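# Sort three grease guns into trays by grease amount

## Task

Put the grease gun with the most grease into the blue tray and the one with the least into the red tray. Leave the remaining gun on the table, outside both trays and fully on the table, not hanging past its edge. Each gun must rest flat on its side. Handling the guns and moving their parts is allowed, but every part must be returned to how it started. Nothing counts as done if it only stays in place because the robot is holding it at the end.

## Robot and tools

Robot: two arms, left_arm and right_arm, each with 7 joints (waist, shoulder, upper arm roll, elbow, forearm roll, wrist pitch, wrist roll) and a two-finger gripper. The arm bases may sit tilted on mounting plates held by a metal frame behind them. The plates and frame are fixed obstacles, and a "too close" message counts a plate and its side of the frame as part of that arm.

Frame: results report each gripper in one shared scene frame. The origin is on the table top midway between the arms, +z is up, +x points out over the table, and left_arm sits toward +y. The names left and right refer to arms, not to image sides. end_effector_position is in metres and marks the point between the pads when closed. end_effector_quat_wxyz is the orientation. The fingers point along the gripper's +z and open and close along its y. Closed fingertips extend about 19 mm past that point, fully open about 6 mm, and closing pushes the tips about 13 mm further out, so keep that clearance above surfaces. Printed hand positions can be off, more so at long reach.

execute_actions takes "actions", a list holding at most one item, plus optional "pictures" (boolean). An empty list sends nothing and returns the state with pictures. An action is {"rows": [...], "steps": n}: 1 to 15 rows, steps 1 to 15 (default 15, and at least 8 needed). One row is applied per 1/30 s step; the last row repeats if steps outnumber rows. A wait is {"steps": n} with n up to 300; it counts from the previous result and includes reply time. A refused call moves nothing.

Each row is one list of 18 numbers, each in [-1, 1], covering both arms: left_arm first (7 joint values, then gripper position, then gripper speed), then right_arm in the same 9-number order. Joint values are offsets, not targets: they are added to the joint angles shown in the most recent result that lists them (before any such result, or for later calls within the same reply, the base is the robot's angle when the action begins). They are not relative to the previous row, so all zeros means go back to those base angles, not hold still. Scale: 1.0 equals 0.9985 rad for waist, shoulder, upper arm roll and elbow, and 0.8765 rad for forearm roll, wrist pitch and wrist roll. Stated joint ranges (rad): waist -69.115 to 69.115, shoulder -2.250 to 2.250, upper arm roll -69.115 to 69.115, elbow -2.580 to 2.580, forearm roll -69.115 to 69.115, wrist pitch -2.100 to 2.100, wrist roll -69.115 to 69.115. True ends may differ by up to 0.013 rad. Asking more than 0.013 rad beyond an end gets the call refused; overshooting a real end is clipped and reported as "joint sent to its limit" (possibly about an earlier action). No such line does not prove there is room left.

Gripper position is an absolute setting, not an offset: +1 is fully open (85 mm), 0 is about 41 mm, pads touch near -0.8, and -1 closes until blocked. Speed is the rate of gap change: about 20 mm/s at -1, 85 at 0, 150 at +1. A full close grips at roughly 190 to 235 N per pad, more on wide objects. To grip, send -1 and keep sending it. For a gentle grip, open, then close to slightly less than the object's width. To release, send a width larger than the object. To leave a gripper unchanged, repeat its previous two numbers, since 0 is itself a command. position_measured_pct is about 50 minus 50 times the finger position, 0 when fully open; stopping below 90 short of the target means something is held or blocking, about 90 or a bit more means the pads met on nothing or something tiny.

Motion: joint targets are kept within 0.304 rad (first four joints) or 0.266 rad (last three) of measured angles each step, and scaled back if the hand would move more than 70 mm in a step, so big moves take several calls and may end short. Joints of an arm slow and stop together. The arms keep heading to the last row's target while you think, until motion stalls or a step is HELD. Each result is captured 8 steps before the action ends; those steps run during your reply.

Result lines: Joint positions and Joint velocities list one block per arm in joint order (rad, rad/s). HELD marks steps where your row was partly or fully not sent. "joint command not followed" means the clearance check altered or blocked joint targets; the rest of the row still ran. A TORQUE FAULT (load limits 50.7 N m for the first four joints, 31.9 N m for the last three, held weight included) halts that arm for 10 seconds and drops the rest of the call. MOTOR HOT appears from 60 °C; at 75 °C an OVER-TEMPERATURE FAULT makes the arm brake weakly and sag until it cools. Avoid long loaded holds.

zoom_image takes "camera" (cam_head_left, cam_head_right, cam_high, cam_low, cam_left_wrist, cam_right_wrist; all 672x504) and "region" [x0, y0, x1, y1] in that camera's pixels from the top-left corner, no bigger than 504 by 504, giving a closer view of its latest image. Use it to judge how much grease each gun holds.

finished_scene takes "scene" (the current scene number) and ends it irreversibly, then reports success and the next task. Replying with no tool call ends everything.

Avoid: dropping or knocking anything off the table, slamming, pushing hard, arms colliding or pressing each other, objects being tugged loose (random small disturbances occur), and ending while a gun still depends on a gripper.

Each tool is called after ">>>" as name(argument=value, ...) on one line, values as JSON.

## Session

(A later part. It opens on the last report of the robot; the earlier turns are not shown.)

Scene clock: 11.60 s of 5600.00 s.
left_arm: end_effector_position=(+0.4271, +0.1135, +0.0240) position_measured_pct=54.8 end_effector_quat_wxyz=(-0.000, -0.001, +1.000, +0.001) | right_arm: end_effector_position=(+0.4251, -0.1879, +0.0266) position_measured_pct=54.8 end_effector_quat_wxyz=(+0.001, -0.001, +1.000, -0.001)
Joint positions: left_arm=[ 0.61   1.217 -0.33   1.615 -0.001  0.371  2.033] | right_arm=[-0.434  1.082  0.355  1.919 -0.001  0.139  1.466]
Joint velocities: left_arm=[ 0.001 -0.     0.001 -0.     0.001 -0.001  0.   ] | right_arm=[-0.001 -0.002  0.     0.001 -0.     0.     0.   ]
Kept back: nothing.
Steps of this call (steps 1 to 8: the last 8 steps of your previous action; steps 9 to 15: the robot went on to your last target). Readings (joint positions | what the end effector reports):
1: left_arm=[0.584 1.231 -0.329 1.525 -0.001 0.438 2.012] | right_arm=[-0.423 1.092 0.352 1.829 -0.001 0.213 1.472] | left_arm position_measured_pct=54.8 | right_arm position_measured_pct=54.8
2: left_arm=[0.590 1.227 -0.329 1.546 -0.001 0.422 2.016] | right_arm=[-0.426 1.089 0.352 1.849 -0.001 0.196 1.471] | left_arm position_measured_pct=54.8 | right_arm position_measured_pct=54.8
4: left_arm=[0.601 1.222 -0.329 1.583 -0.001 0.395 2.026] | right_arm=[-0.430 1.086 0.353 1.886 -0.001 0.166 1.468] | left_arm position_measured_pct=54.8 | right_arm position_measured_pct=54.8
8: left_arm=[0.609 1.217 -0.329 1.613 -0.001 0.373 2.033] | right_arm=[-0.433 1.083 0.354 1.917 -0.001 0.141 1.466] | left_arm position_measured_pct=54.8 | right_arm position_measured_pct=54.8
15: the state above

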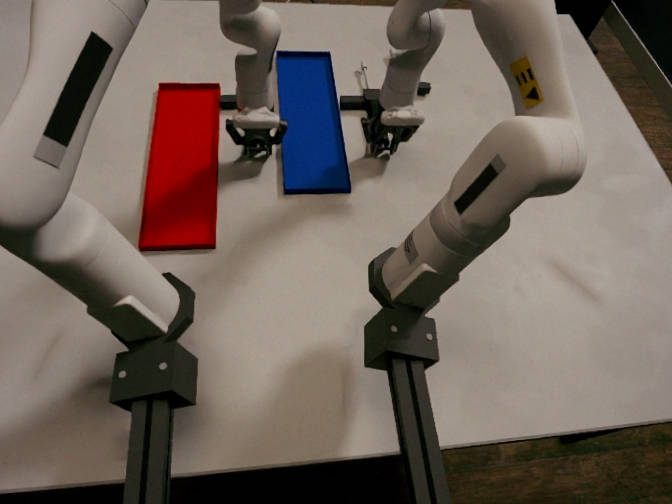

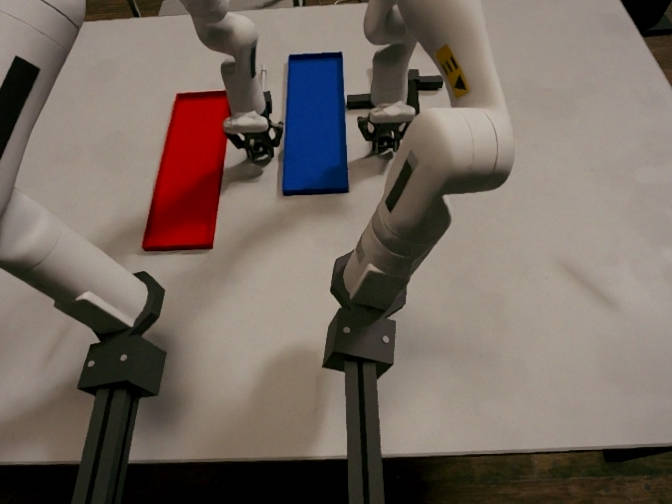

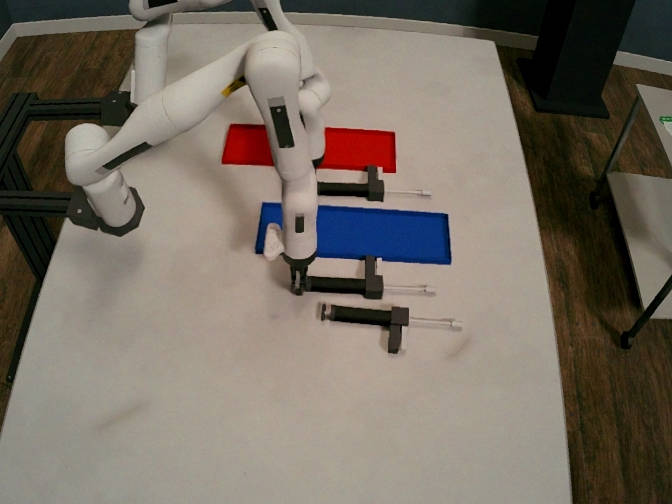

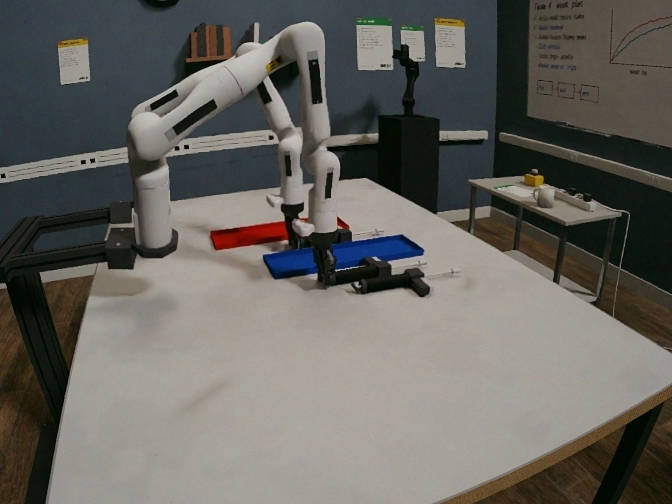

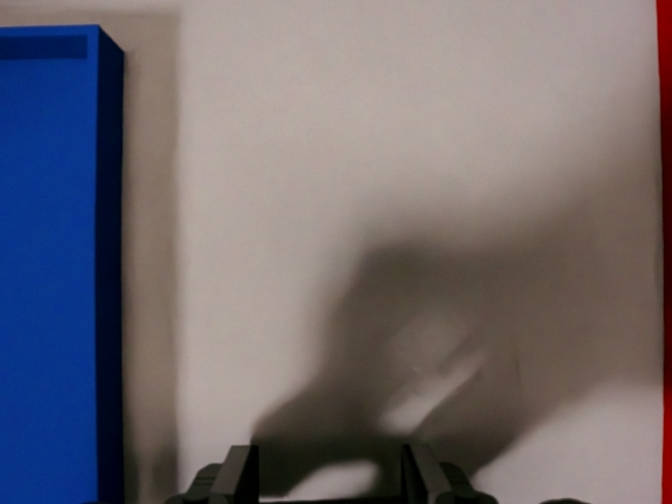

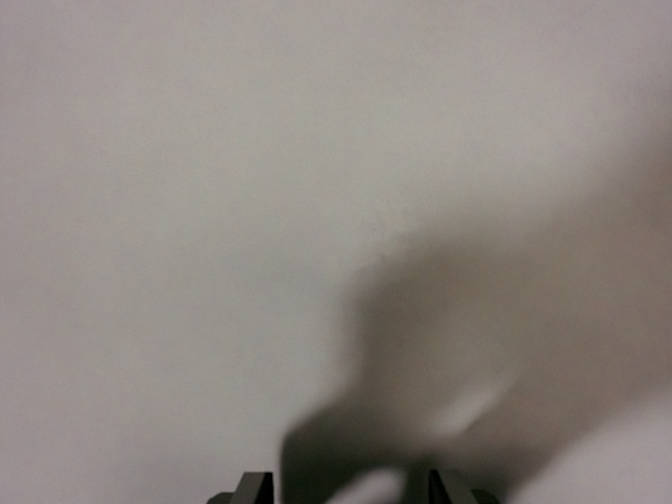

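>>> execute_actions(actions=[{"rows":[[0,0,0,0,0,0,0,-0.2,0,0,0,0,0,0,0,0,0.4,1]],"steps":9}])

>>> execute_actions(actions=[{"rows":[[0,0,0,0,0,0,0,-0.2,0,-0.08,-0.2,0,0,0,0.2,0.057,0.4,1]]}])

>>> execute_actions(actions=[{"rows":[[0,0,0,0,0,0,0,-0.2,0,0,0.27,-0.053,-0.868,0,0.7,1,0.4,1]]}])

>>> execute_actions(actions=[{"steps":20}])

>>> execute_actions(actions=[{"rows":[[0,0,0,0,0,0,0,-0.2,0,0,0,0,0,0,0,1,0.4,1]]}])

>>> execute_actions(actions=[{"rows":[[0,0,0,0,0,0,0,-0.2,0,0,0,0,0,0,0,1,0.4,1]]}])

>>> execute_actions(actions=[{"steps":25}])

Scene clock: 12.90 s of 5600.00 s.
left_arm: end_effector_position=(+0.4271, +0.1135, +0.0240) position_measured_pct=54.8 end_effector_quat_wxyz=(-0.000, -0.001, +1.000, +0.001) | right_arm: end_effector_position=(+0.4251, -0.1879, +0.0266) position_measured_pct=54.8 end_effector_quat_wxyz=(+0.001, -0.001, +1.000, -0.001)
Joint positions: left_arm=[ 0.61   1.217 -0.33   1.615 -0.001  0.371  2.033] | right_arm=[-0.434  1.082  0.355  1.919 -0.001  0.139  1.466]
Joint velocities: left_arm=[-0.004  0.004  0.003 -0.004  0.001  0.001 -0.001] | right_arm=[ 0.003  0.007 -0.001 -0.004 -0.    -0.003  0.   ]
Steps of this call (steps 1 to 15: the robot went on to your last target; steps 16 to 38: nothing new was sent; step 39: the first step of this action). Readings (joint positions | what the end effector reports):
39: the state above

Scene clock: 13.40 s of 5600.00 s.
left_arm: end_effector_position=(+0.4271, +0.1135, +0.0240) position_measured_pct=54.8 end_effector_quat_wxyz=(-0.000, -0.000, +1.000, +0.001) | right_arm: end_effector_position=(+0.4431, -0.1733, +0.0780) position_measured_pct=29.8 end_effector_quat_wxyz=(+0.012, -0.019, +1.000, +0.011)
Joint positions: left_arm=[ 0.61   1.217 -0.33   1.615 -0.001  0.371  2.033] | right_arm=[-0.48   0.966  0.355  1.919 -0.001  0.235  1.493]
Joint velocities: left_arm=[-0.    -0.    -0.     0.001  0.    -0.001  0.   ] | right_arm=[-0.307 -0.755 -0.009 -0.027 -0.001  0.705  0.207]
Steps of this call (steps 1 to 8: the last 8 steps of your previous action; steps 9 to 15: the first 7 steps of this action, its rows measured from where the robot was after step 8). Readings (joint positions | what the end effector reports):
8: left_arm=[0.610 1.217 -0.330 1.615 -0.001 0.371 2.033] | right_arm=[-0.434 1.082 0.355 1.919 -0.001 0.139 1.466] | left_arm position_measured_pct=54.8 | right_arm position_measured_pct=31.0
9: left_arm=[0.610 1.217 -0.330 1.615 -0.001 0.371 2.033] | right_arm=[-0.434 1.081 0.355 1.919 -0.001 0.140 1.466] | left_arm position_measured_pct=54.8 | right_arm position_measured_pct=30.2
10: left_arm=[0.610 1.217 -0.330 1.615 -0.001 0.371 2.033] | right_arm=[-0.437 1.074 0.355 1.919 -0.001 0.145 1.467] | left_arm position_measured_pct=54.8 | right_arm position_measured_pct=30.2
12: left_arm=[0.610 1.217 -0.330 1.615 -0.001 0.371 2.033] | right_arm=[-0.449 1.044 0.355 1.920 -0.001 0.168 1.474] | left_arm position_measured_pct=54.8 | right_arm position_measured_pct=29.8
15: the state above

Scene clock: 13.90 s of 5600.00 s.
left_arm: end_effector_position=(+0.4271, +0.1135, +0.0240) position_measured_pct=54.8 end_effector_quat_wxyz=(-0.000, -0.000, +1.000, +0.001) | right_arm: end_effector_position=(+0.4496, -0.1468, +0.0828) position_measured_pct=29.8 end_effector_quat_wxyz=(-0.027, -0.106, +0.994, +0.014)
Joint positions: left_arm=[ 0.61   1.217 -0.329  1.615 -0.001  0.371  2.033] | right_arm=[-0.512  0.994  0.336  1.801 -0.001  0.417  1.616]
Joint velocities: left_arm=[ 0.     0.001  0.001  0.    -0.    -0.     0.   ] | right_arm=[ 0.003  0.904 -0.179 -1.088  0.001  0.949  0.947]
Steps of this call (steps 1 to 8: the last 8 steps of your previous action; steps 9 to 15: the first 7 steps of this action, its rows measured from where the robot was after step 8). Readings (joint positions | what the end effector reports):
8: left_arm=[0.610 1.217 -0.330 1.615 -0.001 0.371 2.033] | right_arm=[-0.512 0.887 0.355 1.918 -0.001 0.314 1.516] | left_arm position_measured_pct=54.8 | right_arm position_measured_pct=29.8
9: left_arm=[0.610 1.217 -0.330 1.615 -0.001 0.371 2.033] | right_arm=[-0.512 0.887 0.355 1.917 -0.001 0.315 1.517] | left_arm position_measured_pct=54.8 | right_arm position_measured_pct=29.8
10: left_arm=[0.610 1.217 -0.330 1.615 -0.001 0.371 2.033] | right_arm=[-0.512 0.893 0.354 1.912 -0.001 0.320 1.521] | left_arm position_measured_pct=54.8 | right_arm position_measured_pct=29.8
12: left_arm=[0.610 1.217 -0.330 1.615 -0.001 0.371 2.033] | right_arm=[-0.512 0.919 0.350 1.884 -0.001 0.344 1.544] | left_arm position_measured_pct=54.8 | right_arm position_measured_pct=29.8
15: the state above

Scene clock: 14.57 s of 5600.00 s.
left_arm: end_effector_position=(+0.4271, +0.1135, +0.0240) position_measured_pct=54.8 end_effector_quat_wxyz=(-0.000, -0.000, +1.000, +0.001) | right_arm: end_effector_position=(+0.6271, -0.0775, +0.1303) position_measured_pct=29.8 end_effector_quat_wxyz=(+0.008, -0.468, +0.883, +0.016)
Joint positions: left_arm=[ 0.61   1.217 -0.329  1.615 -0.001  0.371  2.033] | right_arm=[-0.512  1.154  0.302  1.097 -0.001  0.91   2.319]
Joint velocities: left_arm=[ 0.    -0.001 -0.001  0.    -0.001  0.     0.   ] | right_arm=[-0.004  0.013 -0.003 -0.602 -0.     0.217  0.967]
Kept back: nothing.
Steps of this call (steps 1 to 8: the last 8 steps of your previous action; steps 9 to 20: the robot went on to your last target). Readings (joint positions | what the end effector reports):
1: left_arm=[0.610 1.217 -0.329 1.615 -0.001 0.371 2.033] | right_arm=[-0.511 1.023 0.330 1.762 -0.001 0.451 1.651] | left_arm position_measured_pct=54.8 | right_arm position_measured_pct=29.8
2: left_arm=[0.610 1.217 -0.329 1.615 -0.001 0.371 2.033] | right_arm=[-0.511 1.048 0.324 1.720 -0.001 0.490 1.689] | left_arm position_measured_pct=54.8 | right_arm position_measured_pct=29.8
4: left_arm=[0.610 1.217 -0.329 1.615 -0.001 0.371 2.033] | right_arm=[-0.512 1.087 0.315 1.632 -0.001 0.567 1.767] | left_arm position_measured_pct=54.8 | right_arm position_measured_pct=29.8
8: left_arm=[0.610 1.217 -0.329 1.615 -0.001 0.371 2.033] | right_arm=[-0.512 1.129 0.306 1.461 -0.001 0.717 1.917] | left_arm position_measured_pct=54.8 | right_arm position_measured_pct=29.8
20: the state above

Scene clock: 14.80 s of 5600.00 s.
left_arm: end_effector_position=(+0.4271, +0.1135, +0.0240) position_measured_pct=54.8 end_effector_quat_wxyz=(-0.000, -0.000, +1.000, +0.001) | right_arm: end_effector_position=(+0.6388, -0.0748, +0.1378) position_measured_pct=29.8 end_effector_quat_wxyz=(+0.021, -0.582, +0.813, +0.011)
Joint positions: left_arm=[ 0.61   1.217 -0.329  1.615 -0.001  0.371  2.033] | right_arm=[-0.513  1.153  0.302  1.072 -0.001  0.914  2.586]
Joint velocities: left_arm=[ 0.    -0.    -0.001  0.     0.    -0.     0.   ] | right_arm=[ 0.005  0.009  0.     0.196 -0.    -0.023  1.215]
Steps of this call (steps 1 to 7: the first 7 steps of this action). Readings (joint positions | what the end effector reports):
1: left_arm=[0.610 1.217 -0.329 1.615 -0.001 0.371 2.033] | right_arm=[-0.512 1.154 0.302 1.080 -0.001 0.916 2.349] | left_arm position_measured_pct=54.8 | right_arm position_measured_pct=29.8
2: left_arm=[0.610 1.217 -0.329 1.615 -0.001 0.371 2.033] | right_arm=[-0.512 1.154 0.302 1.067 -0.001 0.918 2.384] | left_arm position_measured_pct=54.8 | right_arm position_measured_pct=29.8
4: left_arm=[0.610 1.217 -0.329 1.615 -0.001 0.371 2.033] | right_arm=[-0.513 1.153 0.302 1.058 -0.001 0.917 2.464] | left_arm position_measured_pct=54.8 | right_arm position_measured_pct=29.8
7: the state above

Scene clock: 15.30 s of 5600.00 s.
left_arm: end_effector_position=(+0.4271, +0.1135, +0.0240) position_measured_pct=54.8 end_effector_quat_wxyz=(-0.000, -0.000, +1.000, +0.001) | right_arm: end_effector_position=(+0.6278, -0.0773, +0.1307) position_measured_pct=29.8 end_effector_quat_wxyz=(-0.015, +0.799, -0.601, -0.011)
Joint positions: left_arm=[ 0.61   1.217 -0.329  1.615 -0.001  0.371  2.033] | right_arm=[-0.512  1.154  0.302  1.095 -0.001  0.911  3.196]
Joint velocities: left_arm=[ 0.    -0.    -0.001 -0.001  0.001 -0.    -0.   ] | right_arm=[ 0.     0.     0.    -0.005  0.    -0.     1.217]
Steps of this call (steps 1 to 8: the last 8 steps of your previous action; steps 9 to 15: the first 7 steps of this action, its rows measured from where the robot was after step 8). Readings (joint positions | what the end effector reports):
8: left_arm=[0.610 1.217 -0.329 1.615 -0.001 0.371 2.033] | right_arm=[-0.512 1.154 0.302 1.095 -0.001 0.911 2.911] | left_arm position_measured_pct=54.8 | right_arm position_measured_pct=29.8
9: left_arm=[0.610 1.217 -0.329 1.615 -0.001 0.371 2.033] | right_arm=[-0.512 1.154 0.302 1.095 -0.001 0.911 2.952] | left_arm position_measured_pct=54.8 | right_arm position_measured_pct=29.8
10: left_arm=[0.610 1.217 -0.329 1.615 -0.001 0.371 2.033] | right_arm=[-0.512 1.154 0.302 1.096 -0.001 0.911 2.993] | left_arm position_measured_pct=54.8 | right_arm position_measured_pct=29.8
12: left_arm=[0.610 1.217 -0.329 1.615 -0.001 0.371 2.033] | right_arm=[-0.512 1.154 0.302 1.096 -0.001 0.911 3.074] | left_arm position_measured_pct=54.8 | right_arm position_measured_pct=29.8
15: the state above

Scene clock: 16.13 s of 5600.00 s.
left_arm: end_effector_position=(+0.4271, +0.1135, +0.0240) position_measured_pct=54.8 end_effector_quat_wxyz=(-0.000, -0.000, +1.000, +0.001) | right_arm: end_effector_position=(+0.6281, -0.0773, +0.1308) position_measured_pct=29.8 end_effector_quat_wxyz=(-0.018, +0.940, -0.342, -0.006)
Joint positions: left_arm=[ 0.61   1.217 -0.329  1.615 -0.001  0.371  2.033] | right_arm=[-0.512  1.154  0.302  1.095 -0.001  0.911  3.788]
Joint velocities: left_arm=[-0.    -0.    -0.001 -0.001 -0.001  0.001 -0.   ] | right_arm=[ 0.001 -0.001 -0.    -0.     0.    -0.    -0.   ]
Kept back: nothing.
Steps of this call (steps 1 to 8: the last 8 steps of your previous action; steps 9 to 25: the robot went on to your last target). Readings (joint positions | what the end effector reports):
1: left_arm=[0.610 1.217 -0.329 1.615 -0.001 0.371 2.033] | right_arm=[-0.512 1.154 0.302 1.095 -0.001 0.911 3.237] | left_arm position_measured_pct=54.8 | right_arm position_measured_pct=29.8
2: left_arm=[0.610 1.217 -0.329 1.615 -0.001 0.371 2.033] | right_arm=[-0.512 1.154 0.302 1.095 -0.001 0.911 3.277] | left_arm position_measured_pct=54.8 | right_arm position_measured_pct=29.8
4: left_arm=[0.610 1.217 -0.329 1.615 -0.001 0.371 2.033] | right_arm=[-0.512 1.154 0.302 1.095 -0.001 0.911 3.359] | left_arm position_measured_pct=54.8 | right_arm position_measured_pct=29.8
8: left_arm=[0.610 1.217 -0.329 1.615 -0.001 0.371 2.033] | right_arm=[-0.512 1.154 0.302 1.095 -0.001 0.911 3.521] | left_arm position_measured_pct=54.8 | right_arm position_measured_pct=29.8
25: the state above

>>> execute_actions(actions=[{"rows":[[0,0,0,0,0,0,0,-0.2,0,-0.315,0.135,0,-0.043,0,0.022,0.408,0.4,1]]}])

>>> execute_actions(actions=[{"steps":22}], pictures=true)

Scene clock: 16.60 s of 5600.00 s.
left_arm: end_effector_position=(+0.4271, +0.1135, +0.0240) position_measured_pct=54.8 end_effector_quat_wxyz=(-0.000, -0.000, +1.000, +0.001) | right_arm: end_effector_position=(+0.6129, -0.0140, +0.1272) position_measured_pct=29.8 end_effector_quat_wxyz=(-0.012, +0.969, -0.248, -0.005)
Joint positions: left_arm=[ 0.61   1.217 -0.329  1.615 -0.001  0.371  2.033] | right_arm=[-0.612  1.198  0.304  1.081 -0.001  0.917  3.877]
Joint velocities: left_arm=[ 0.    -0.     0.001 -0.    -0.    -0.001 -0.   ] | right_arm=[-0.646  0.27  -0.033 -0.09  -0.01   0.037  0.668]
Steps of this call (steps 1 to 7: the robot went on to your last target; steps 8 to 14: the first 7 steps of this action). Readings (joint positions | what the end effector reports):
8: left_arm=[0.610 1.217 -0.329 1.615 -0.001 0.371 2.033] | right_arm=[-0.513 1.155 0.302 1.095 -0.001 0.911 3.789] | left_arm position_measured_pct=54.8 | right_arm position_measured_pct=29.8
9: left_arm=[0.610 1.217 -0.329 1.615 -0.001 0.371 2.033] | right_arm=[-0.519 1.157 0.304 1.094 0.000 0.911 3.793] | left_arm position_measured_pct=54.8 | right_arm position_measured_pct=29.8
11: left_arm=[0.610 1.217 -0.329 1.615 -0.001 0.371 2.033] | right_arm=[-0.546 1.170 0.307 1.090 0.001 0.913 3.815] | left_arm position_measured_pct=54.8 | right_arm position_measured_pct=29.8
14: the state above

Scene clock: 17.33 s of 5600.00 s.
left_arm: end_effector_position=(+0.4271, +0.1135, +0.0240) position_measured_pct=54.8 end_effector_quat_wxyz=(-0.000, -0.000, +1.000, +0.001) | right_arm: end_effector_position=(+0.5595, +0.1135, +0.1206) position_measured_pct=29.8 end_effector_quat_wxyz=(+0.000, +1.000, -0.001, -0.001)
Joint positions: left_arm=[ 0.61   1.217 -0.329  1.615 -0.001  0.371  2.033] | right_arm=[-0.826  1.289  0.302  1.052 -0.001  0.93   4.146]
Joint velocities: left_arm=[-0.     0.     0.     0.     0.001  0.     0.   ] | right_arm=[-0.002  0.004 -0.    -0.     0.001  0.     0.   ]
Kept back: nothing.
Steps of this call (steps 1 to 8: the last 8 steps of your previous action; steps 9 to 22: the robot went on to your last target). Readings (joint positions | what the end effector reports):
1: left_arm=[0.610 1.217 -0.329 1.615 -0.001 0.371 2.033] | right_arm=[-0.634 1.207 0.303 1.078 -0.001 0.918 3.900] | left_arm position_measured_pct=54.8 | right_arm position_measured_pct=29.8
2: left_arm=[0.610 1.217 -0.329 1.615 -0.001 0.371 2.033] | right_arm=[-0.655 1.216 0.303 1.075 -0.000 0.919 3.925] | left_arm position_measured_pct=54.8 | right_arm position_measured_pct=29.8
4: left_arm=[0.610 1.217 -0.329 1.615 -0.001 0.371 2.033] | right_arm=[-0.697 1.234 0.303 1.069 -0.000 0.922 3.979] | left_arm position_measured_pct=54.8 | right_arm position_measured_pct=29.8
8: left_arm=[0.610 1.217 -0.329 1.615 -0.001 0.371 2.033] | right_arm=[-0.781 1.269 0.302 1.058 -0.001 0.927 4.087] | left_arm position_measured_pct=54.8 | right_arm position_measured_pct=29.8
22: the state above

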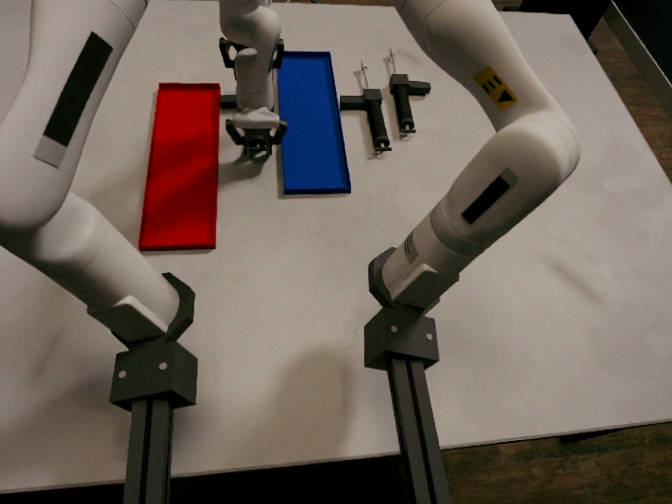

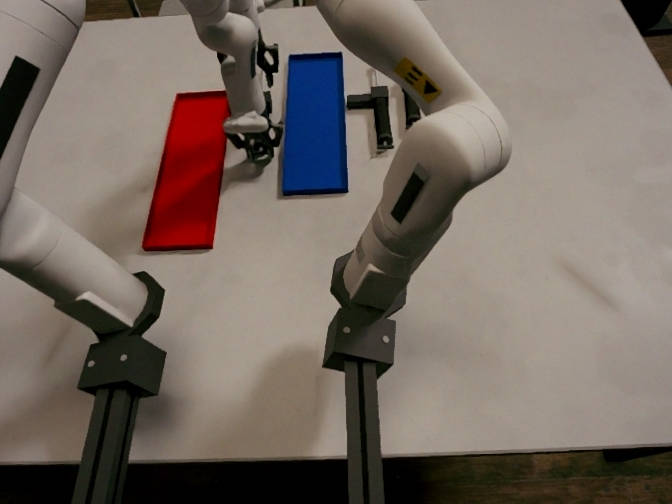

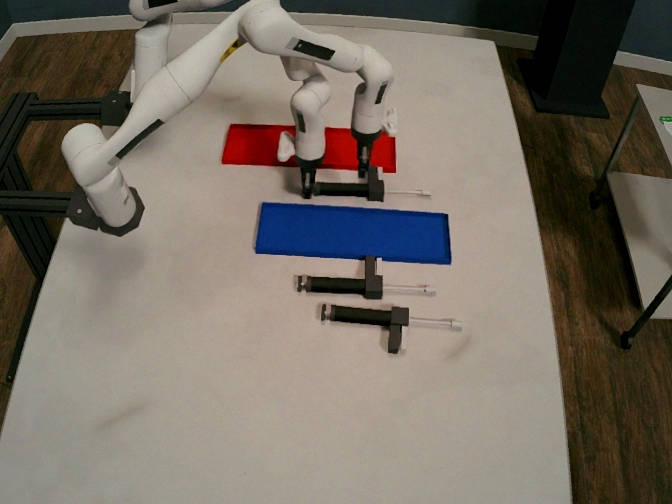

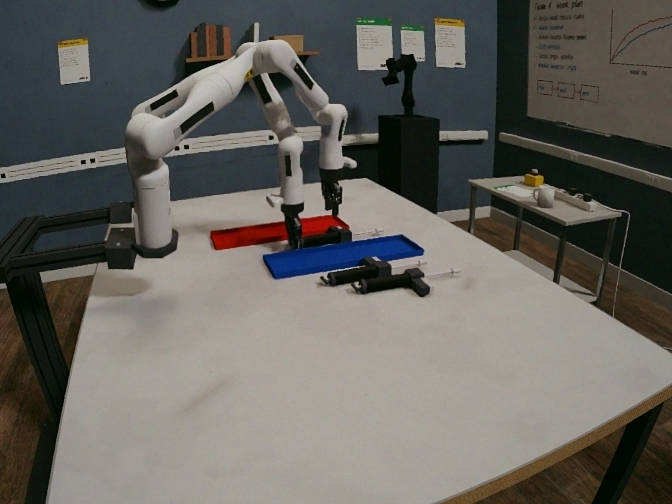

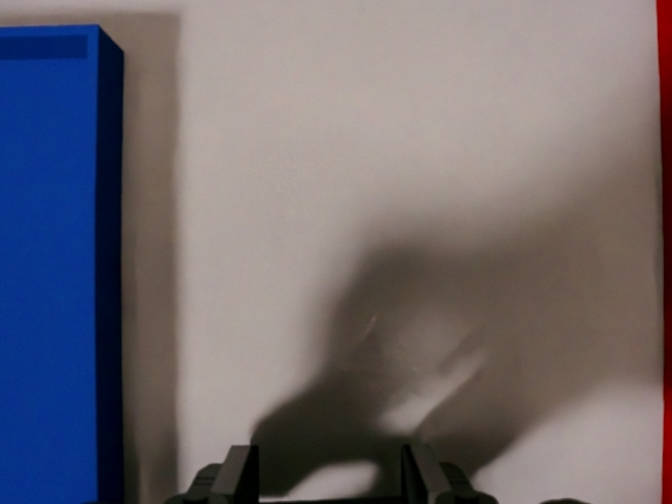

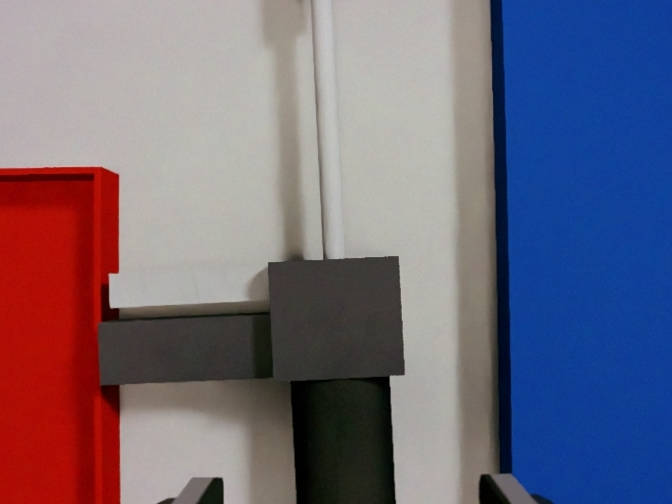

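>>> execute_actions(actions=[{"rows":[[0,0,0,0,0,0,0,-0.2,0,0.049,0.162,-0.01,-0.056,0,-0.13,0.03,0.4,1]]}])

>>> execute_actions(actions=[{"steps":14}])

>>> execute_actions(actions=[{"rows":[[0,0,0,0,0,0,0,-1,0,0,0,0,0,0,0,0,-1,0]]}])

>>> execute_actions(actions=[{"rows":[[0.027,-0.01,0,0.08,0,-0.071,0.027,-1,0,0,0,0,0,0,0,0,-1,0]]}])

>>> execute_actions(actions=[{"steps":10}], pictures=true)

Scene clock: 18.30 s of 5600.00 s.
left_arm: end_effector_position=(+0.4271, +0.1135, +0.0240) position_measured_pct=54.8 end_effector_quat_wxyz=(-0.000, -0.000, +1.000, +0.001) | right_arm: end_effector_position=(+0.5602, +0.1141, +0.0595) position_measured_pct=29.8 end_effector_quat_wxyz=(+0.001, +1.000, +0.008, -0.001)
Joint positions: left_arm=[ 0.61   1.217 -0.329  1.615 -0.001  0.371  2.033] | right_arm=[-0.795  1.394  0.296  1.015 -0.001  0.858  4.162]
Joint velocities: left_arm=[ 0.    -0.    -0.002 -0.    -0.001  0.     0.   ] | right_arm=[ 0.19   0.613 -0.044 -0.18  -0.001 -0.461  0.109]
Steps of this call (steps 1 to 15: the robot went on to your last target; steps 16 to 22: nothing new was sent; steps 23 to 29: the first 7 steps of this action). Readings (joint positions | what the end effector reports):
23: left_arm=[0.610 1.217 -0.329 1.615 -0.001 0.371 2.033] | right_arm=[-0.826 1.290 0.302 1.051 -0.001 0.930 4.146] | left_arm position_measured_pct=54.8 | right_arm position_measured_pct=29.8
24: left_arm=[0.610 1.217 -0.329 1.615 -0.001 0.371 2.033] | right_arm=[-0.825 1.296 0.302 1.048 -0.001 0.926 4.146] | left_arm position_measured_pct=54.8 | right_arm position_measured_pct=29.8
26: left_arm=[0.610 1.217 -0.329 1.615 -0.001 0.371 2.033] | right_arm=[-0.816 1.325 0.300 1.038 -0.001 0.907 4.151] | left_arm position_measured_pct=54.8 | right_arm position_measured_pct=29.8
29: the state above

Scene clock: 18.77 s of 5600.00 s.
left_arm: end_effector_position=(+0.4271, +0.1135, +0.0240) position_measured_pct=54.8 end_effector_quat_wxyz=(-0.000, -0.000, +1.000, +0.001) | right_arm: end_effector_position=(+0.5590, +0.1140, +0.0264) position_measured_pct=29.8 end_effector_quat_wxyz=(-0.000, +1.000, +0.013, +0.000)
Joint positions: left_arm=[ 0.61   1.217 -0.329  1.615 -0.001  0.371  2.033] | right_arm=[-0.778  1.45   0.292  0.996 -0.001  0.816  4.172]
Joint velocities: left_arm=[ 0.    -0.    -0.002  0.    -0.    -0.001 -0.   ] | right_arm=[ 0.001  0.003  0.    -0.001  0.001 -0.001  0.   ]
Kept back: nothing.
Steps of this call (steps 1 to 8: the last 8 steps of your previous action; steps 9 to 14: the robot went on to your last target). Readings (joint positions | what the end effector reports):
1: left_arm=[0.610 1.217 -0.329 1.615 -0.001 0.371 2.033] | right_arm=[-0.789 1.413 0.294 1.010 -0.001 0.844 4.165] | left_arm position_measured_pct=54.8 | right_arm position_measured_pct=29.8
2: left_arm=[0.610 1.217 -0.329 1.615 -0.001 0.371 2.033] | right_arm=[-0.785 1.427 0.293 1.005 -0.001 0.833 4.168] | left_arm position_measured_pct=54.8 | right_arm position_measured_pct=29.8
4: left_arm=[0.610 1.217 -0.329 1.615 -0.001 0.371 2.033] | right_arm=[-0.780 1.443 0.292 1.000 -0.001 0.820 4.171] | left_arm position_measured_pct=54.8 | right_arm position_measured_pct=29.8
8: left_arm=[0.610 1.217 -0.329 1.615 -0.001 0.371 2.033] | right_arm=[-0.778 1.448 0.292 0.997 -0.001 0.816 4.172] | left_arm position_measured_pct=54.8 | right_arm position_measured_pct=29.8
14: the state above

Scene clock: 19.00 s of 5600.00 s.
left_arm: end_effector_position=(+0.4271, +0.1135, +0.0241) position_measured_pct=55.6 end_effector_quat_wxyz=(-0.000, -0.001, +1.000, +0.000) | right_arm: end_effector_position=(+0.5590, +0.1140, +0.0264) position_measured_pct=42.9 end_effector_quat_wxyz=(-0.000, +1.000, +0.013, +0.000)
Joint positions: left_arm=[ 0.61   1.217 -0.329  1.615 -0.001  0.371  2.033] | right_arm=[-0.778  1.45   0.292  0.996 -0.001  0.816  4.172]
Joint velocities: left_arm=[ 0.    -0.    -0.    -0.     0.     0.001 -0.   ] | right_arm=[-0.     0.     0.001 -0.     0.     0.     0.   ]
Steps of this call (steps 1 to 7: the first 7 steps of this action). Readings (joint positions | what the end effector reports):
1: left_arm=[0.610 1.217 -0.329 1.615 -0.001 0.371 2.033] | right_arm=[-0.778 1.450 0.292 0.996 -0.001 0.816 4.172] | left_arm position_measured_pct=54.8 | right_arm position_measured_pct=29.8
2: left_arm=[0.610 1.217 -0.329 1.615 -0.001 0.371 2.033] | right_arm=[-0.778 1.450 0.292 0.996 -0.001 0.816 4.172] | left_arm position_measured_pct=55.2 | right_arm position_measured_pct=30.2
4: left_arm=[0.610 1.217 -0.329 1.615 -0.001 0.371 2.033] | right_arm=[-0.778 1.450 0.292 0.996 -0.001 0.816 4.172] | left_arm position_measured_pct=55.6 | right_arm position_measured_pct=34.1
7: the state above

Scene clock: 19.50 s of 5600.00 s.
left_arm: end_effector_position=(+0.4062, +0.1128, +0.0243) position_measured_pct=55.6 end_effector_quat_wxyz=(+0.001, -0.000, +1.000, -0.000) | right_arm: end_effector_position=(+0.5583, +0.1157, +0.0275) position_measured_pct=58.3 end_effector_quat_wxyz=(-0.001, +1.000, +0.013, -0.000)
Joint positions: left_arm=[ 0.634  1.208 -0.329  1.685 -0.001  0.314  2.054] | right_arm=[-0.779  1.449  0.29   0.996 -0.002  0.817  4.172]
Joint velocities: left_arm=[ 0.058 -0.009  0.019  0.216  0.001 -0.163  0.063] | right_arm=[-0.004  0.003 -0.004  0.001 -0.001 -0.003 -0.002]
Steps of this call (steps 1 to 8: the last 8 steps of your previous action; steps 9 to 15: the first 7 steps of this action, its rows measured from where the robot was after step 8). Readings (joint positions | what the end effector reports):
8: left_arm=[0.611 1.217 -0.329 1.615 -0.001 0.371 2.033] | right_arm=[-0.779 1.449 0.291 0.996 -0.001 0.816 4.172] | left_arm position_measured_pct=55.6 | right_arm position_measured_pct=58.3
9: left_arm=[0.611 1.217 -0.329 1.616 -0.001 0.370 2.033] | right_arm=[-0.779 1.449 0.291 0.996 -0.001 0.816 4.172] | left_arm position_measured_pct=55.6 | right_arm position_measured_pct=58.3
10: left_arm=[0.613 1.216 -0.330 1.620 -0.001 0.365 2.035] | right_arm=[-0.779 1.449 0.291 0.996 -0.001 0.817 4.172] | left_arm position_measured_pct=55.6 | right_arm position_measured_pct=58.3
12: left_arm=[0.622 1.212 -0.331 1.645 -0.001 0.344 2.042] | right_arm=[-0.779 1.449 0.291 0.996 -0.001 0.817 4.172] | left_arm position_measured_pct=55.6 | right_arm position_measured_pct=58.3
15: the state above

Scene clock: 19.83 s of 5600.00 s.
left_arm: end_effector_position=(+0.4036, +0.1127, +0.0244) position_measured_pct=55.6 end_effector_quat_wxyz=(+0.001, -0.000, +1.000, -0.000) | right_arm: end_effector_position=(+0.5582, +0.1158, +0.0275) position_measured_pct=58.3 end_effector_quat_wxyz=(-0.001, +1.000, +0.013, -0.000)
Joint positions: left_arm=[ 0.638  1.207 -0.329  1.693 -0.001  0.307  2.056] | right_arm=[-0.779  1.449  0.29   0.996 -0.002  0.817  4.172]
Joint velocities: left_arm=[ 0.001 -0.    -0.002 -0.     0.001  0.     0.   ] | right_arm=[ 0.    -0.    -0.     0.    -0.001 -0.001 -0.   ]
Kept back: nothing.
Steps of this call (steps 1 to 8: the last 8 steps of your previous action; steps 9 to 10: the robot went on to your last target). Readings (joint positions | what the end effector reports):
1: left_arm=[0.636 1.208 -0.329 1.690 -0.001 0.310 2.055] | right_arm=[-0.779 1.449 0.290 0.996 -0.002 0.817 4.172] | left_arm position_measured_pct=55.6 | right_arm position_measured_pct=58.3
2: left_arm=[0.636 1.208 -0.328 1.692 -0.001 0.309 2.056] | right_arm=[-0.779 1.449 0.290 0.996 -0.002 0.817 4.172] | left_arm position_measured_pct=55.6 | right_arm position_measured_pct=58.3
4: left_arm=[0.637 1.208 -0.329 1.693 -0.001 0.308 2.056] | right_arm=[-0.779 1.449 0.290 0.996 -0.002 0.817 4.172] | left_arm position_measured_pct=55.6 | right_arm position_measured_pct=58.3
8: left_arm=[0.638 1.207 -0.329 1.693 -0.001 0.307 2.056] | right_arm=[-0.779 1.449 0.290 0.996 -0.002 0.817 4.172] | left_arm position_measured_pct=55.6 | right_arm position_measured_pct=58.3
10: the state above

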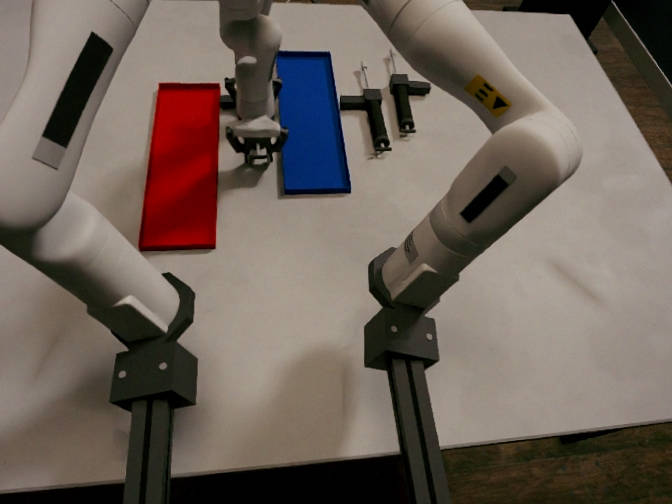

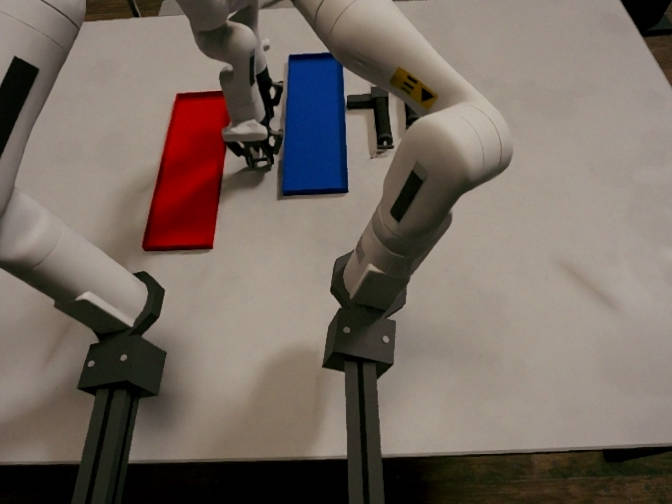

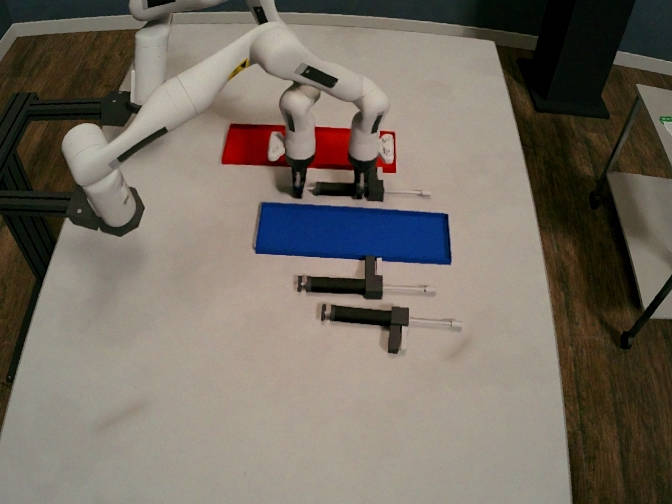

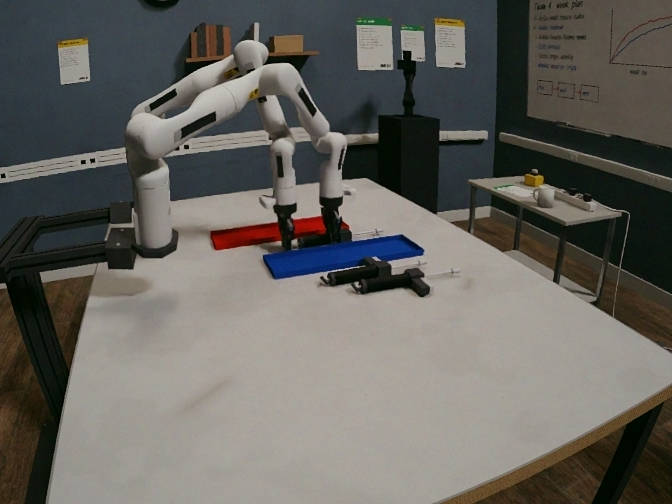

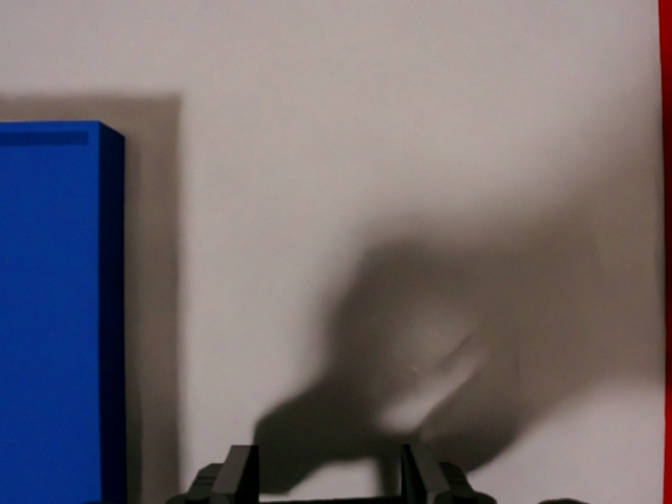

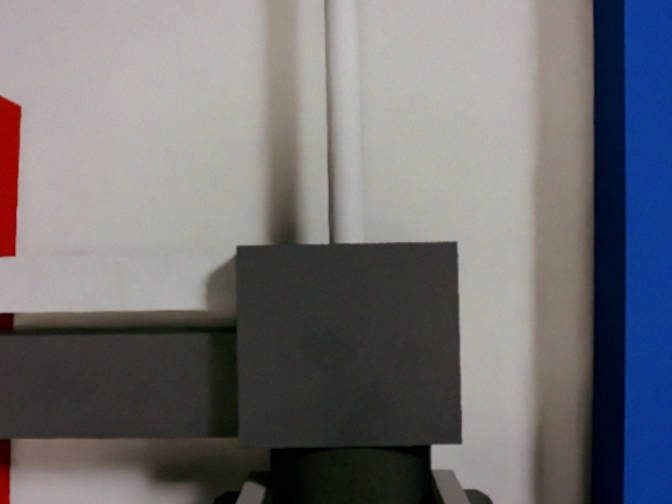

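Works. Continue in smaller steps.

>>> execute_actions(actions=[{"rows":[[0.014,-0.003,0,0.039,0,-0.035,0.014,-1,0,0,0,0,0,0,0,0,-1,0]],"steps":10}])

>>> execute_actions(actions=[{"rows":[[0.014,-0.003,0,0.039,0,-0.035,0.014,-1,0,0,0,0,0,0,0,0,-1,0]]}])

Scene clock: 20.13 s of 5600.00 s.
left_arm: end_effector_position=(+0.4023, +0.1127, +0.0246) position_measured_pct=55.6 end_effector_quat_wxyz=(+0.002, -0.000, +1.000, -0.000) | right_arm: end_effector_position=(+0.5581, +0.1159, +0.0276) position_measured_pct=58.3 end_effector_quat_wxyz=(-0.001, +1.000, +0.013, -0.000)
Joint positions: left_arm=[ 0.64   1.206 -0.33   1.699 -0.001  0.302  2.058] | right_arm=[-0.78   1.449  0.29   0.996 -0.002  0.818  4.172]
Joint velocities: left_arm=[ 0.097 -0.029 -0.022  0.216 -0.003 -0.194  0.071] | right_arm=[-0.005 -0.003 -0.003  0.003 -0.003  0.007 -0.001]
Steps of this call (steps 1 to 7: the robot went on to your last target; steps 8 to 9: the first 2 steps of this action). Readings (joint positions | what the end effector reports):
8: left_arm=[0.638 1.207 -0.329 1.694 -0.001 0.307 2.057] | right_arm=[-0.780 1.449 0.290 0.996 -0.002 0.818 4.172] | left_arm position_measured_pct=55.6 | right_arm position_measured_pct=58.3
9: the state above

Scene clock: 20.63 s of 5600.00 s.
left_arm: end_effector_position=(+0.3805, +0.1128, +0.0242) position_measured_pct=55.6 end_effector_quat_wxyz=(+0.002, +0.000, +1.000, -0.001) | right_arm: end_effector_position=(+0.5568, +0.1167, +0.0275) position_measured_pct=58.3 end_effector_quat_wxyz=(-0.001, +1.000, +0.013, -0.001)
Joint positions: left_arm=[ 0.664  1.202 -0.329  1.766 -0.002  0.246  2.08 ] | right_arm=[-0.781  1.449  0.289  0.997 -0.003  0.819  4.171]
Joint velocities: left_arm=[ 0.011 -0.001 -0.002  0.031 -0.    -0.029  0.009] | right_arm=[-0.002 -0.001 -0.     0.    -0.     0.    -0.001]
Steps of this call (steps 1 to 8: the last 8 steps of your previous action; steps 9 to 15: the first 7 steps of this action, its rows measured from where the robot was after step 8). Readings (joint positions | what the end effector reports):
8: left_arm=[0.651 1.204 -0.329 1.730 -0.002 0.276 2.068] | right_arm=[-0.780 1.449 0.290 0.997 -0.002 0.818 4.172] | left_arm position_measured_pct=55.6 | right_arm position_measured_pct=58.3
9: left_arm=[0.652 1.204 -0.329 1.731 -0.002 0.275 2.069] | right_arm=[-0.780 1.449 0.290 0.997 -0.002 0.818 4.172] | left_arm position_measured_pct=55.6 | right_arm position_measured_pct=58.3
10: left_arm=[0.654 1.203 -0.330 1.736 -0.002 0.270 2.070] | right_arm=[-0.780 1.449 0.290 0.997 -0.002 0.818 4.172] | left_arm position_measured_pct=55.6 | right_arm position_measured_pct=58.3
12: left_arm=[0.661 1.202 -0.330 1.754 -0.002 0.255 2.076] | right_arm=[-0.780 1.449 0.290 0.997 -0.003 0.819 4.172] | left_arm position_measured_pct=55.6 | right_arm position_measured_pct=58.3
15: the state above

>>> execute_actions(actions=[{"rows":[[0.016,-0.001,0.001,0.037,0,-0.035,0.016,-1,0,0,0,0,0,0,0,0,-1,0]]}])

>>> execute_actions(actions=[{"rows":[[0.016,-0.001,0.001,0.037,0,-0.035,0.016,-1,0,0,0,0,0,0,0,0,-1,0]]}])

>>> execute_actions(actions=[{"rows":[[0.016,0,0.001,0.036,0,-0.035,0.017,-1,0,0,0,0,0,0,0,0,-1,0]]}])

Scene clock: 21.27 s of 5600.00 s.
left_arm: end_effector_position=(+0.3725, +0.1127, +0.0246) position_measured_pct=55.6 end_effector_quat_wxyz=(+0.006, -0.000, +1.000, -0.001) | right_arm: end_effector_position=(+0.5545, +0.1172, +0.0276) position_measured_pct=58.3 end_effector_quat_wxyz=(-0.001, +1.000, +0.014, -0.004)
Joint positions: left_arm=[ 0.677  1.2   -0.331  1.797 -0.003  0.213  2.093] | right_arm=[-0.782  1.448  0.288  0.999 -0.004  0.822  4.171]
Joint velocities: left_arm=[ 0.007 -0.006 -0.001  0.02  -0.003 -0.026  0.009] | right_arm=[-0.005 -0.     0.001  0.003  0.003 -0.    -0.001]
Steps of this call (steps 1 to 8: the last 8 steps of your previous action; steps 9 to 12: the robot went on to your last target; steps 13 to 19: the first 7 steps of this action). Readings (joint positions | what the end effector reports):
13: left_arm=[0.666 1.201 -0.330 1.768 -0.002 0.243 2.081] | right_arm=[-0.781 1.449 0.289 0.997 -0.003 0.819 4.171] | left_arm position_measured_pct=55.6 | right_arm position_measured_pct=58.3
14: left_arm=[0.668 1.201 -0.330 1.773 -0.002 0.239 2.082] | right_arm=[-0.781 1.449 0.289 0.997 -0.003 0.819 4.171] | left_arm position_measured_pct=55.6 | right_arm position_measured_pct=58.3
16: left_arm=[0.675 1.200 -0.330 1.790 -0.002 0.223 2.089] | right_arm=[-0.781 1.449 0.289 0.998 -0.003 0.820 4.171] | left_arm position_measured_pct=55.6 | right_arm position_measured_pct=58.3
19: the state above

Scene clock: 21.77 s of 5600.00 s.
left_arm: end_effector_position=(+0.3681, +0.1130, +0.0261) position_measured_pct=55.6 end_effector_quat_wxyz=(+0.013, -0.002, +1.000, -0.003) | right_arm: end_effector_position=(+0.5506, +0.1181, +0.0280) position_measured_pct=58.3 end_effector_quat_wxyz=(+0.000, +1.000, +0.015, -0.008)
Joint positions: left_arm=[ 0.69   1.195 -0.336  1.827 -0.004  0.177  2.107] | right_arm=[-0.785  1.447  0.286  1.003 -0.005  0.828  4.172]
Joint velocities: left_arm=[ 0.009 -0.005 -0.004  0.021 -0.002 -0.027  0.01 ] | right_arm=[-0.004 -0.002  0.001  0.004  0.003  0.002 -0.   ]
Steps of this call (steps 1 to 8: the last 8 steps of your previous action; steps 9 to 15: the first 7 steps of this action, its rows measured from where the robot was after step 8). Readings (joint positions | what the end effector reports):
8: left_arm=[0.678 1.199 -0.331 1.799 -0.003 0.212 2.094] | right_arm=[-0.782 1.448 0.288 0.999 -0.003 0.822 4.171] | left_arm position_measured_pct=55.6 | right_arm position_measured_pct=58.3
9: left_arm=[0.679 1.199 -0.331 1.799 -0.003 0.211 2.094] | right_arm=[-0.783 1.448 0.288 1.000 -0.003 0.822 4.171] | left_arm position_measured_pct=55.6 | right_arm position_measured_pct=58.3
10: left_arm=[0.681 1.198 -0.332 1.804 -0.003 0.206 2.096] | right_arm=[-0.783 1.448 0.288 1.000 -0.004 0.823 4.171] | left_arm position_measured_pct=55.6 | right_arm position_measured_pct=58.3
12: left_arm=[0.688 1.196 -0.335 1.819 -0.003 0.187 2.103] | right_arm=[-0.784 1.447 0.287 1.002 -0.004 0.826 4.172] | left_arm position_measured_pct=55.6 | right_arm position_measured_pct=58.3
15: the state above

Scene clock: 22.27 s of 5600.00 s.
left_arm: end_effector_position=(+0.3640, +0.1132, +0.0277) position_measured_pct=55.6 end_effector_quat_wxyz=(+0.020, -0.004, +1.000, -0.005) | right_arm: end_effector_position=(+0.5465, +0.1190, +0.0284) position_measured_pct=58.3 end_effector_quat_wxyz=(+0.001, +1.000, +0.017, -0.011)
Joint positions: left_arm=[ 0.703  1.192 -0.341  1.855 -0.005  0.142  2.121] | right_arm=[-0.788  1.446  0.284  1.007 -0.006  0.833  4.172]
Joint velocities: left_arm=[ 0.011 -0.002 -0.004  0.02   0.    -0.026  0.011] | right_arm=[-0.004  0.     0.     0.002  0.001  0.002  0.   ]
Steps of this call (steps 1 to 8: the last 8 steps of your previous action; steps 9 to 15: the first 7 steps of this action, its rows measured from where the robot was after step 8). Readings (joint positions | what the end effector reports):
8: left_arm=[0.691 1.195 -0.336 1.828 -0.004 0.176 2.107] | right_arm=[-0.785 1.447 0.286 1.003 -0.005 0.828 4.172] | left_arm position_measured_pct=55.6 | right_arm position_measured_pct=58.3
9: left_arm=[0.692 1.195 -0.337 1.829 -0.004 0.175 2.108] | right_arm=[-0.786 1.447 0.286 1.004 -0.005 0.828 4.172] | left_arm position_measured_pct=55.6 | right_arm position_measured_pct=58.3
10: left_arm=[0.695 1.194 -0.337 1.834 -0.004 0.170 2.110] | right_arm=[-0.786 1.447 0.286 1.005 -0.005 0.829 4.172] | left_arm position_measured_pct=55.6 | right_arm position_measured_pct=58.3
12: left_arm=[0.701 1.192 -0.340 1.849 -0.004 0.151 2.118] | right_arm=[-0.787 1.446 0.284 1.006 -0.005 0.832 4.172] | left_arm position_measured_pct=55.6 | right_arm position_measured_pct=58.3
15: the state above

>>> execute_actions(actions=[{"rows":[[-0.096,0.027,0.012,-0.25,0.004,0.27,-0.103,-1,0,0.009,0.003,0.007,-0.011,0.005,-0.019,0,-1,0]]}])

>>> execute_actions(actions=[{"steps":16}])

Scene clock: 22.77 s of 5600.00 s.
left_arm: end_effector_position=(+0.3863, +0.1122, +0.0233) position_measured_pct=55.6 end_effector_quat_wxyz=(+0.005, -0.002, +1.000, -0.001) | right_arm: end_effector_position=(+0.5575, +0.1167, +0.0276) position_measured_pct=58.3 end_effector_quat_wxyz=(-0.001, +1.000, +0.015, -0.000)
Joint positions: left_arm=[ 0.661  1.205 -0.331  1.753 -0.003  0.248  2.083] | right_arm=[-0.782  1.449  0.29   0.997 -0.001  0.817  4.172]
Joint velocities: left_arm=[-0.384  0.052  0.032 -1.015  0.015  0.988 -0.363] | right_arm=[ 0.021 -0.008  0.013 -0.016 -0.002  0.008  0.003]
Steps of this call (steps 1 to 8: the last 8 steps of your previous action; steps 9 to 15: the first 7 steps of this action). Readings (joint positions | what the end effector reports):
9: left_arm=[0.704 1.192 -0.341 1.856 -0.005 0.141 2.122] | right_arm=[-0.788 1.446 0.284 1.006 -0.006 0.833 4.172] | left_arm position_measured_pct=55.6 | right_arm position_measured_pct=58.3
10: left_arm=[0.701 1.193 -0.341 1.851 -0.005 0.145 2.120] | right_arm=[-0.786 1.446 0.284 1.005 -0.006 0.832 4.172] | left_arm position_measured_pct=55.6 | right_arm position_measured_pct=58.3
12: left_arm=[0.691 1.196 -0.338 1.828 -0.005 0.170 2.111] | right_arm=[-0.785 1.448 0.286 1.002 -0.004 0.825 4.172] | left_arm position_measured_pct=55.6 | right_arm position_measured_pct=58.3
15: the state above

Scene clock: 23.30 s of 5600.00 s.
left_arm: end_effector_position=(+0.4282, +0.1130, +0.0241) position_measured_pct=55.6 end_effector_quat_wxyz=(-0.002, +0.000, +1.000, +0.001) | right_arm: end_effector_position=(+0.5599, +0.1151, +0.0274) position_measured_pct=58.3 end_effector_quat_wxyz=(-0.001, +1.000, +0.013, +0.001)
Joint positions: left_arm=[ 0.608  1.218 -0.328  1.608 -0.001  0.38   2.031] | right_arm=[-0.778  1.449  0.291  0.995 -0.001  0.815  4.172]
Joint velocities: left_arm=[-0.001 -0.001 -0.     0.001 -0.     0.001 -0.   ] | right_arm=[-0.001  0.001  0.     0.     0.    -0.001  0.   ]
Kept back: nothing.
Steps of this call (steps 1 to 8: the last 8 steps of your previous action; steps 9 to 16: the robot went on to your last target). Readings (joint positions | what the end effector reports):
1: left_arm=[0.649 1.207 -0.331 1.719 -0.002 0.280 2.071] | right_arm=[-0.781 1.449 0.290 0.997 -0.001 0.817 4.172] | left_arm position_measured_pct=55.6 | right_arm position_measured_pct=58.3
2: left_arm=[0.638 1.209 -0.331 1.688 -0.002 0.308 2.060] | right_arm=[-0.780 1.449 0.291 0.996 -0.001 0.816 4.172] | left_arm position_measured_pct=55.6 | right_arm position_measured_pct=58.3
4: left_arm=[0.621 1.214 -0.330 1.640 -0.001 0.350 2.043] | right_arm=[-0.779 1.449 0.291 0.996 -0.001 0.815 4.172] | left_arm position_measured_pct=55.6 | right_arm position_measured_pct=58.3
8: left_arm=[0.610 1.218 -0.329 1.609 -0.001 0.378 2.032] | right_arm=[-0.778 1.449 0.292 0.995 -0.001 0.815 4.172] | left_arm position_measured_pct=55.6 | right_arm position_measured_pct=58.3
16: the state above


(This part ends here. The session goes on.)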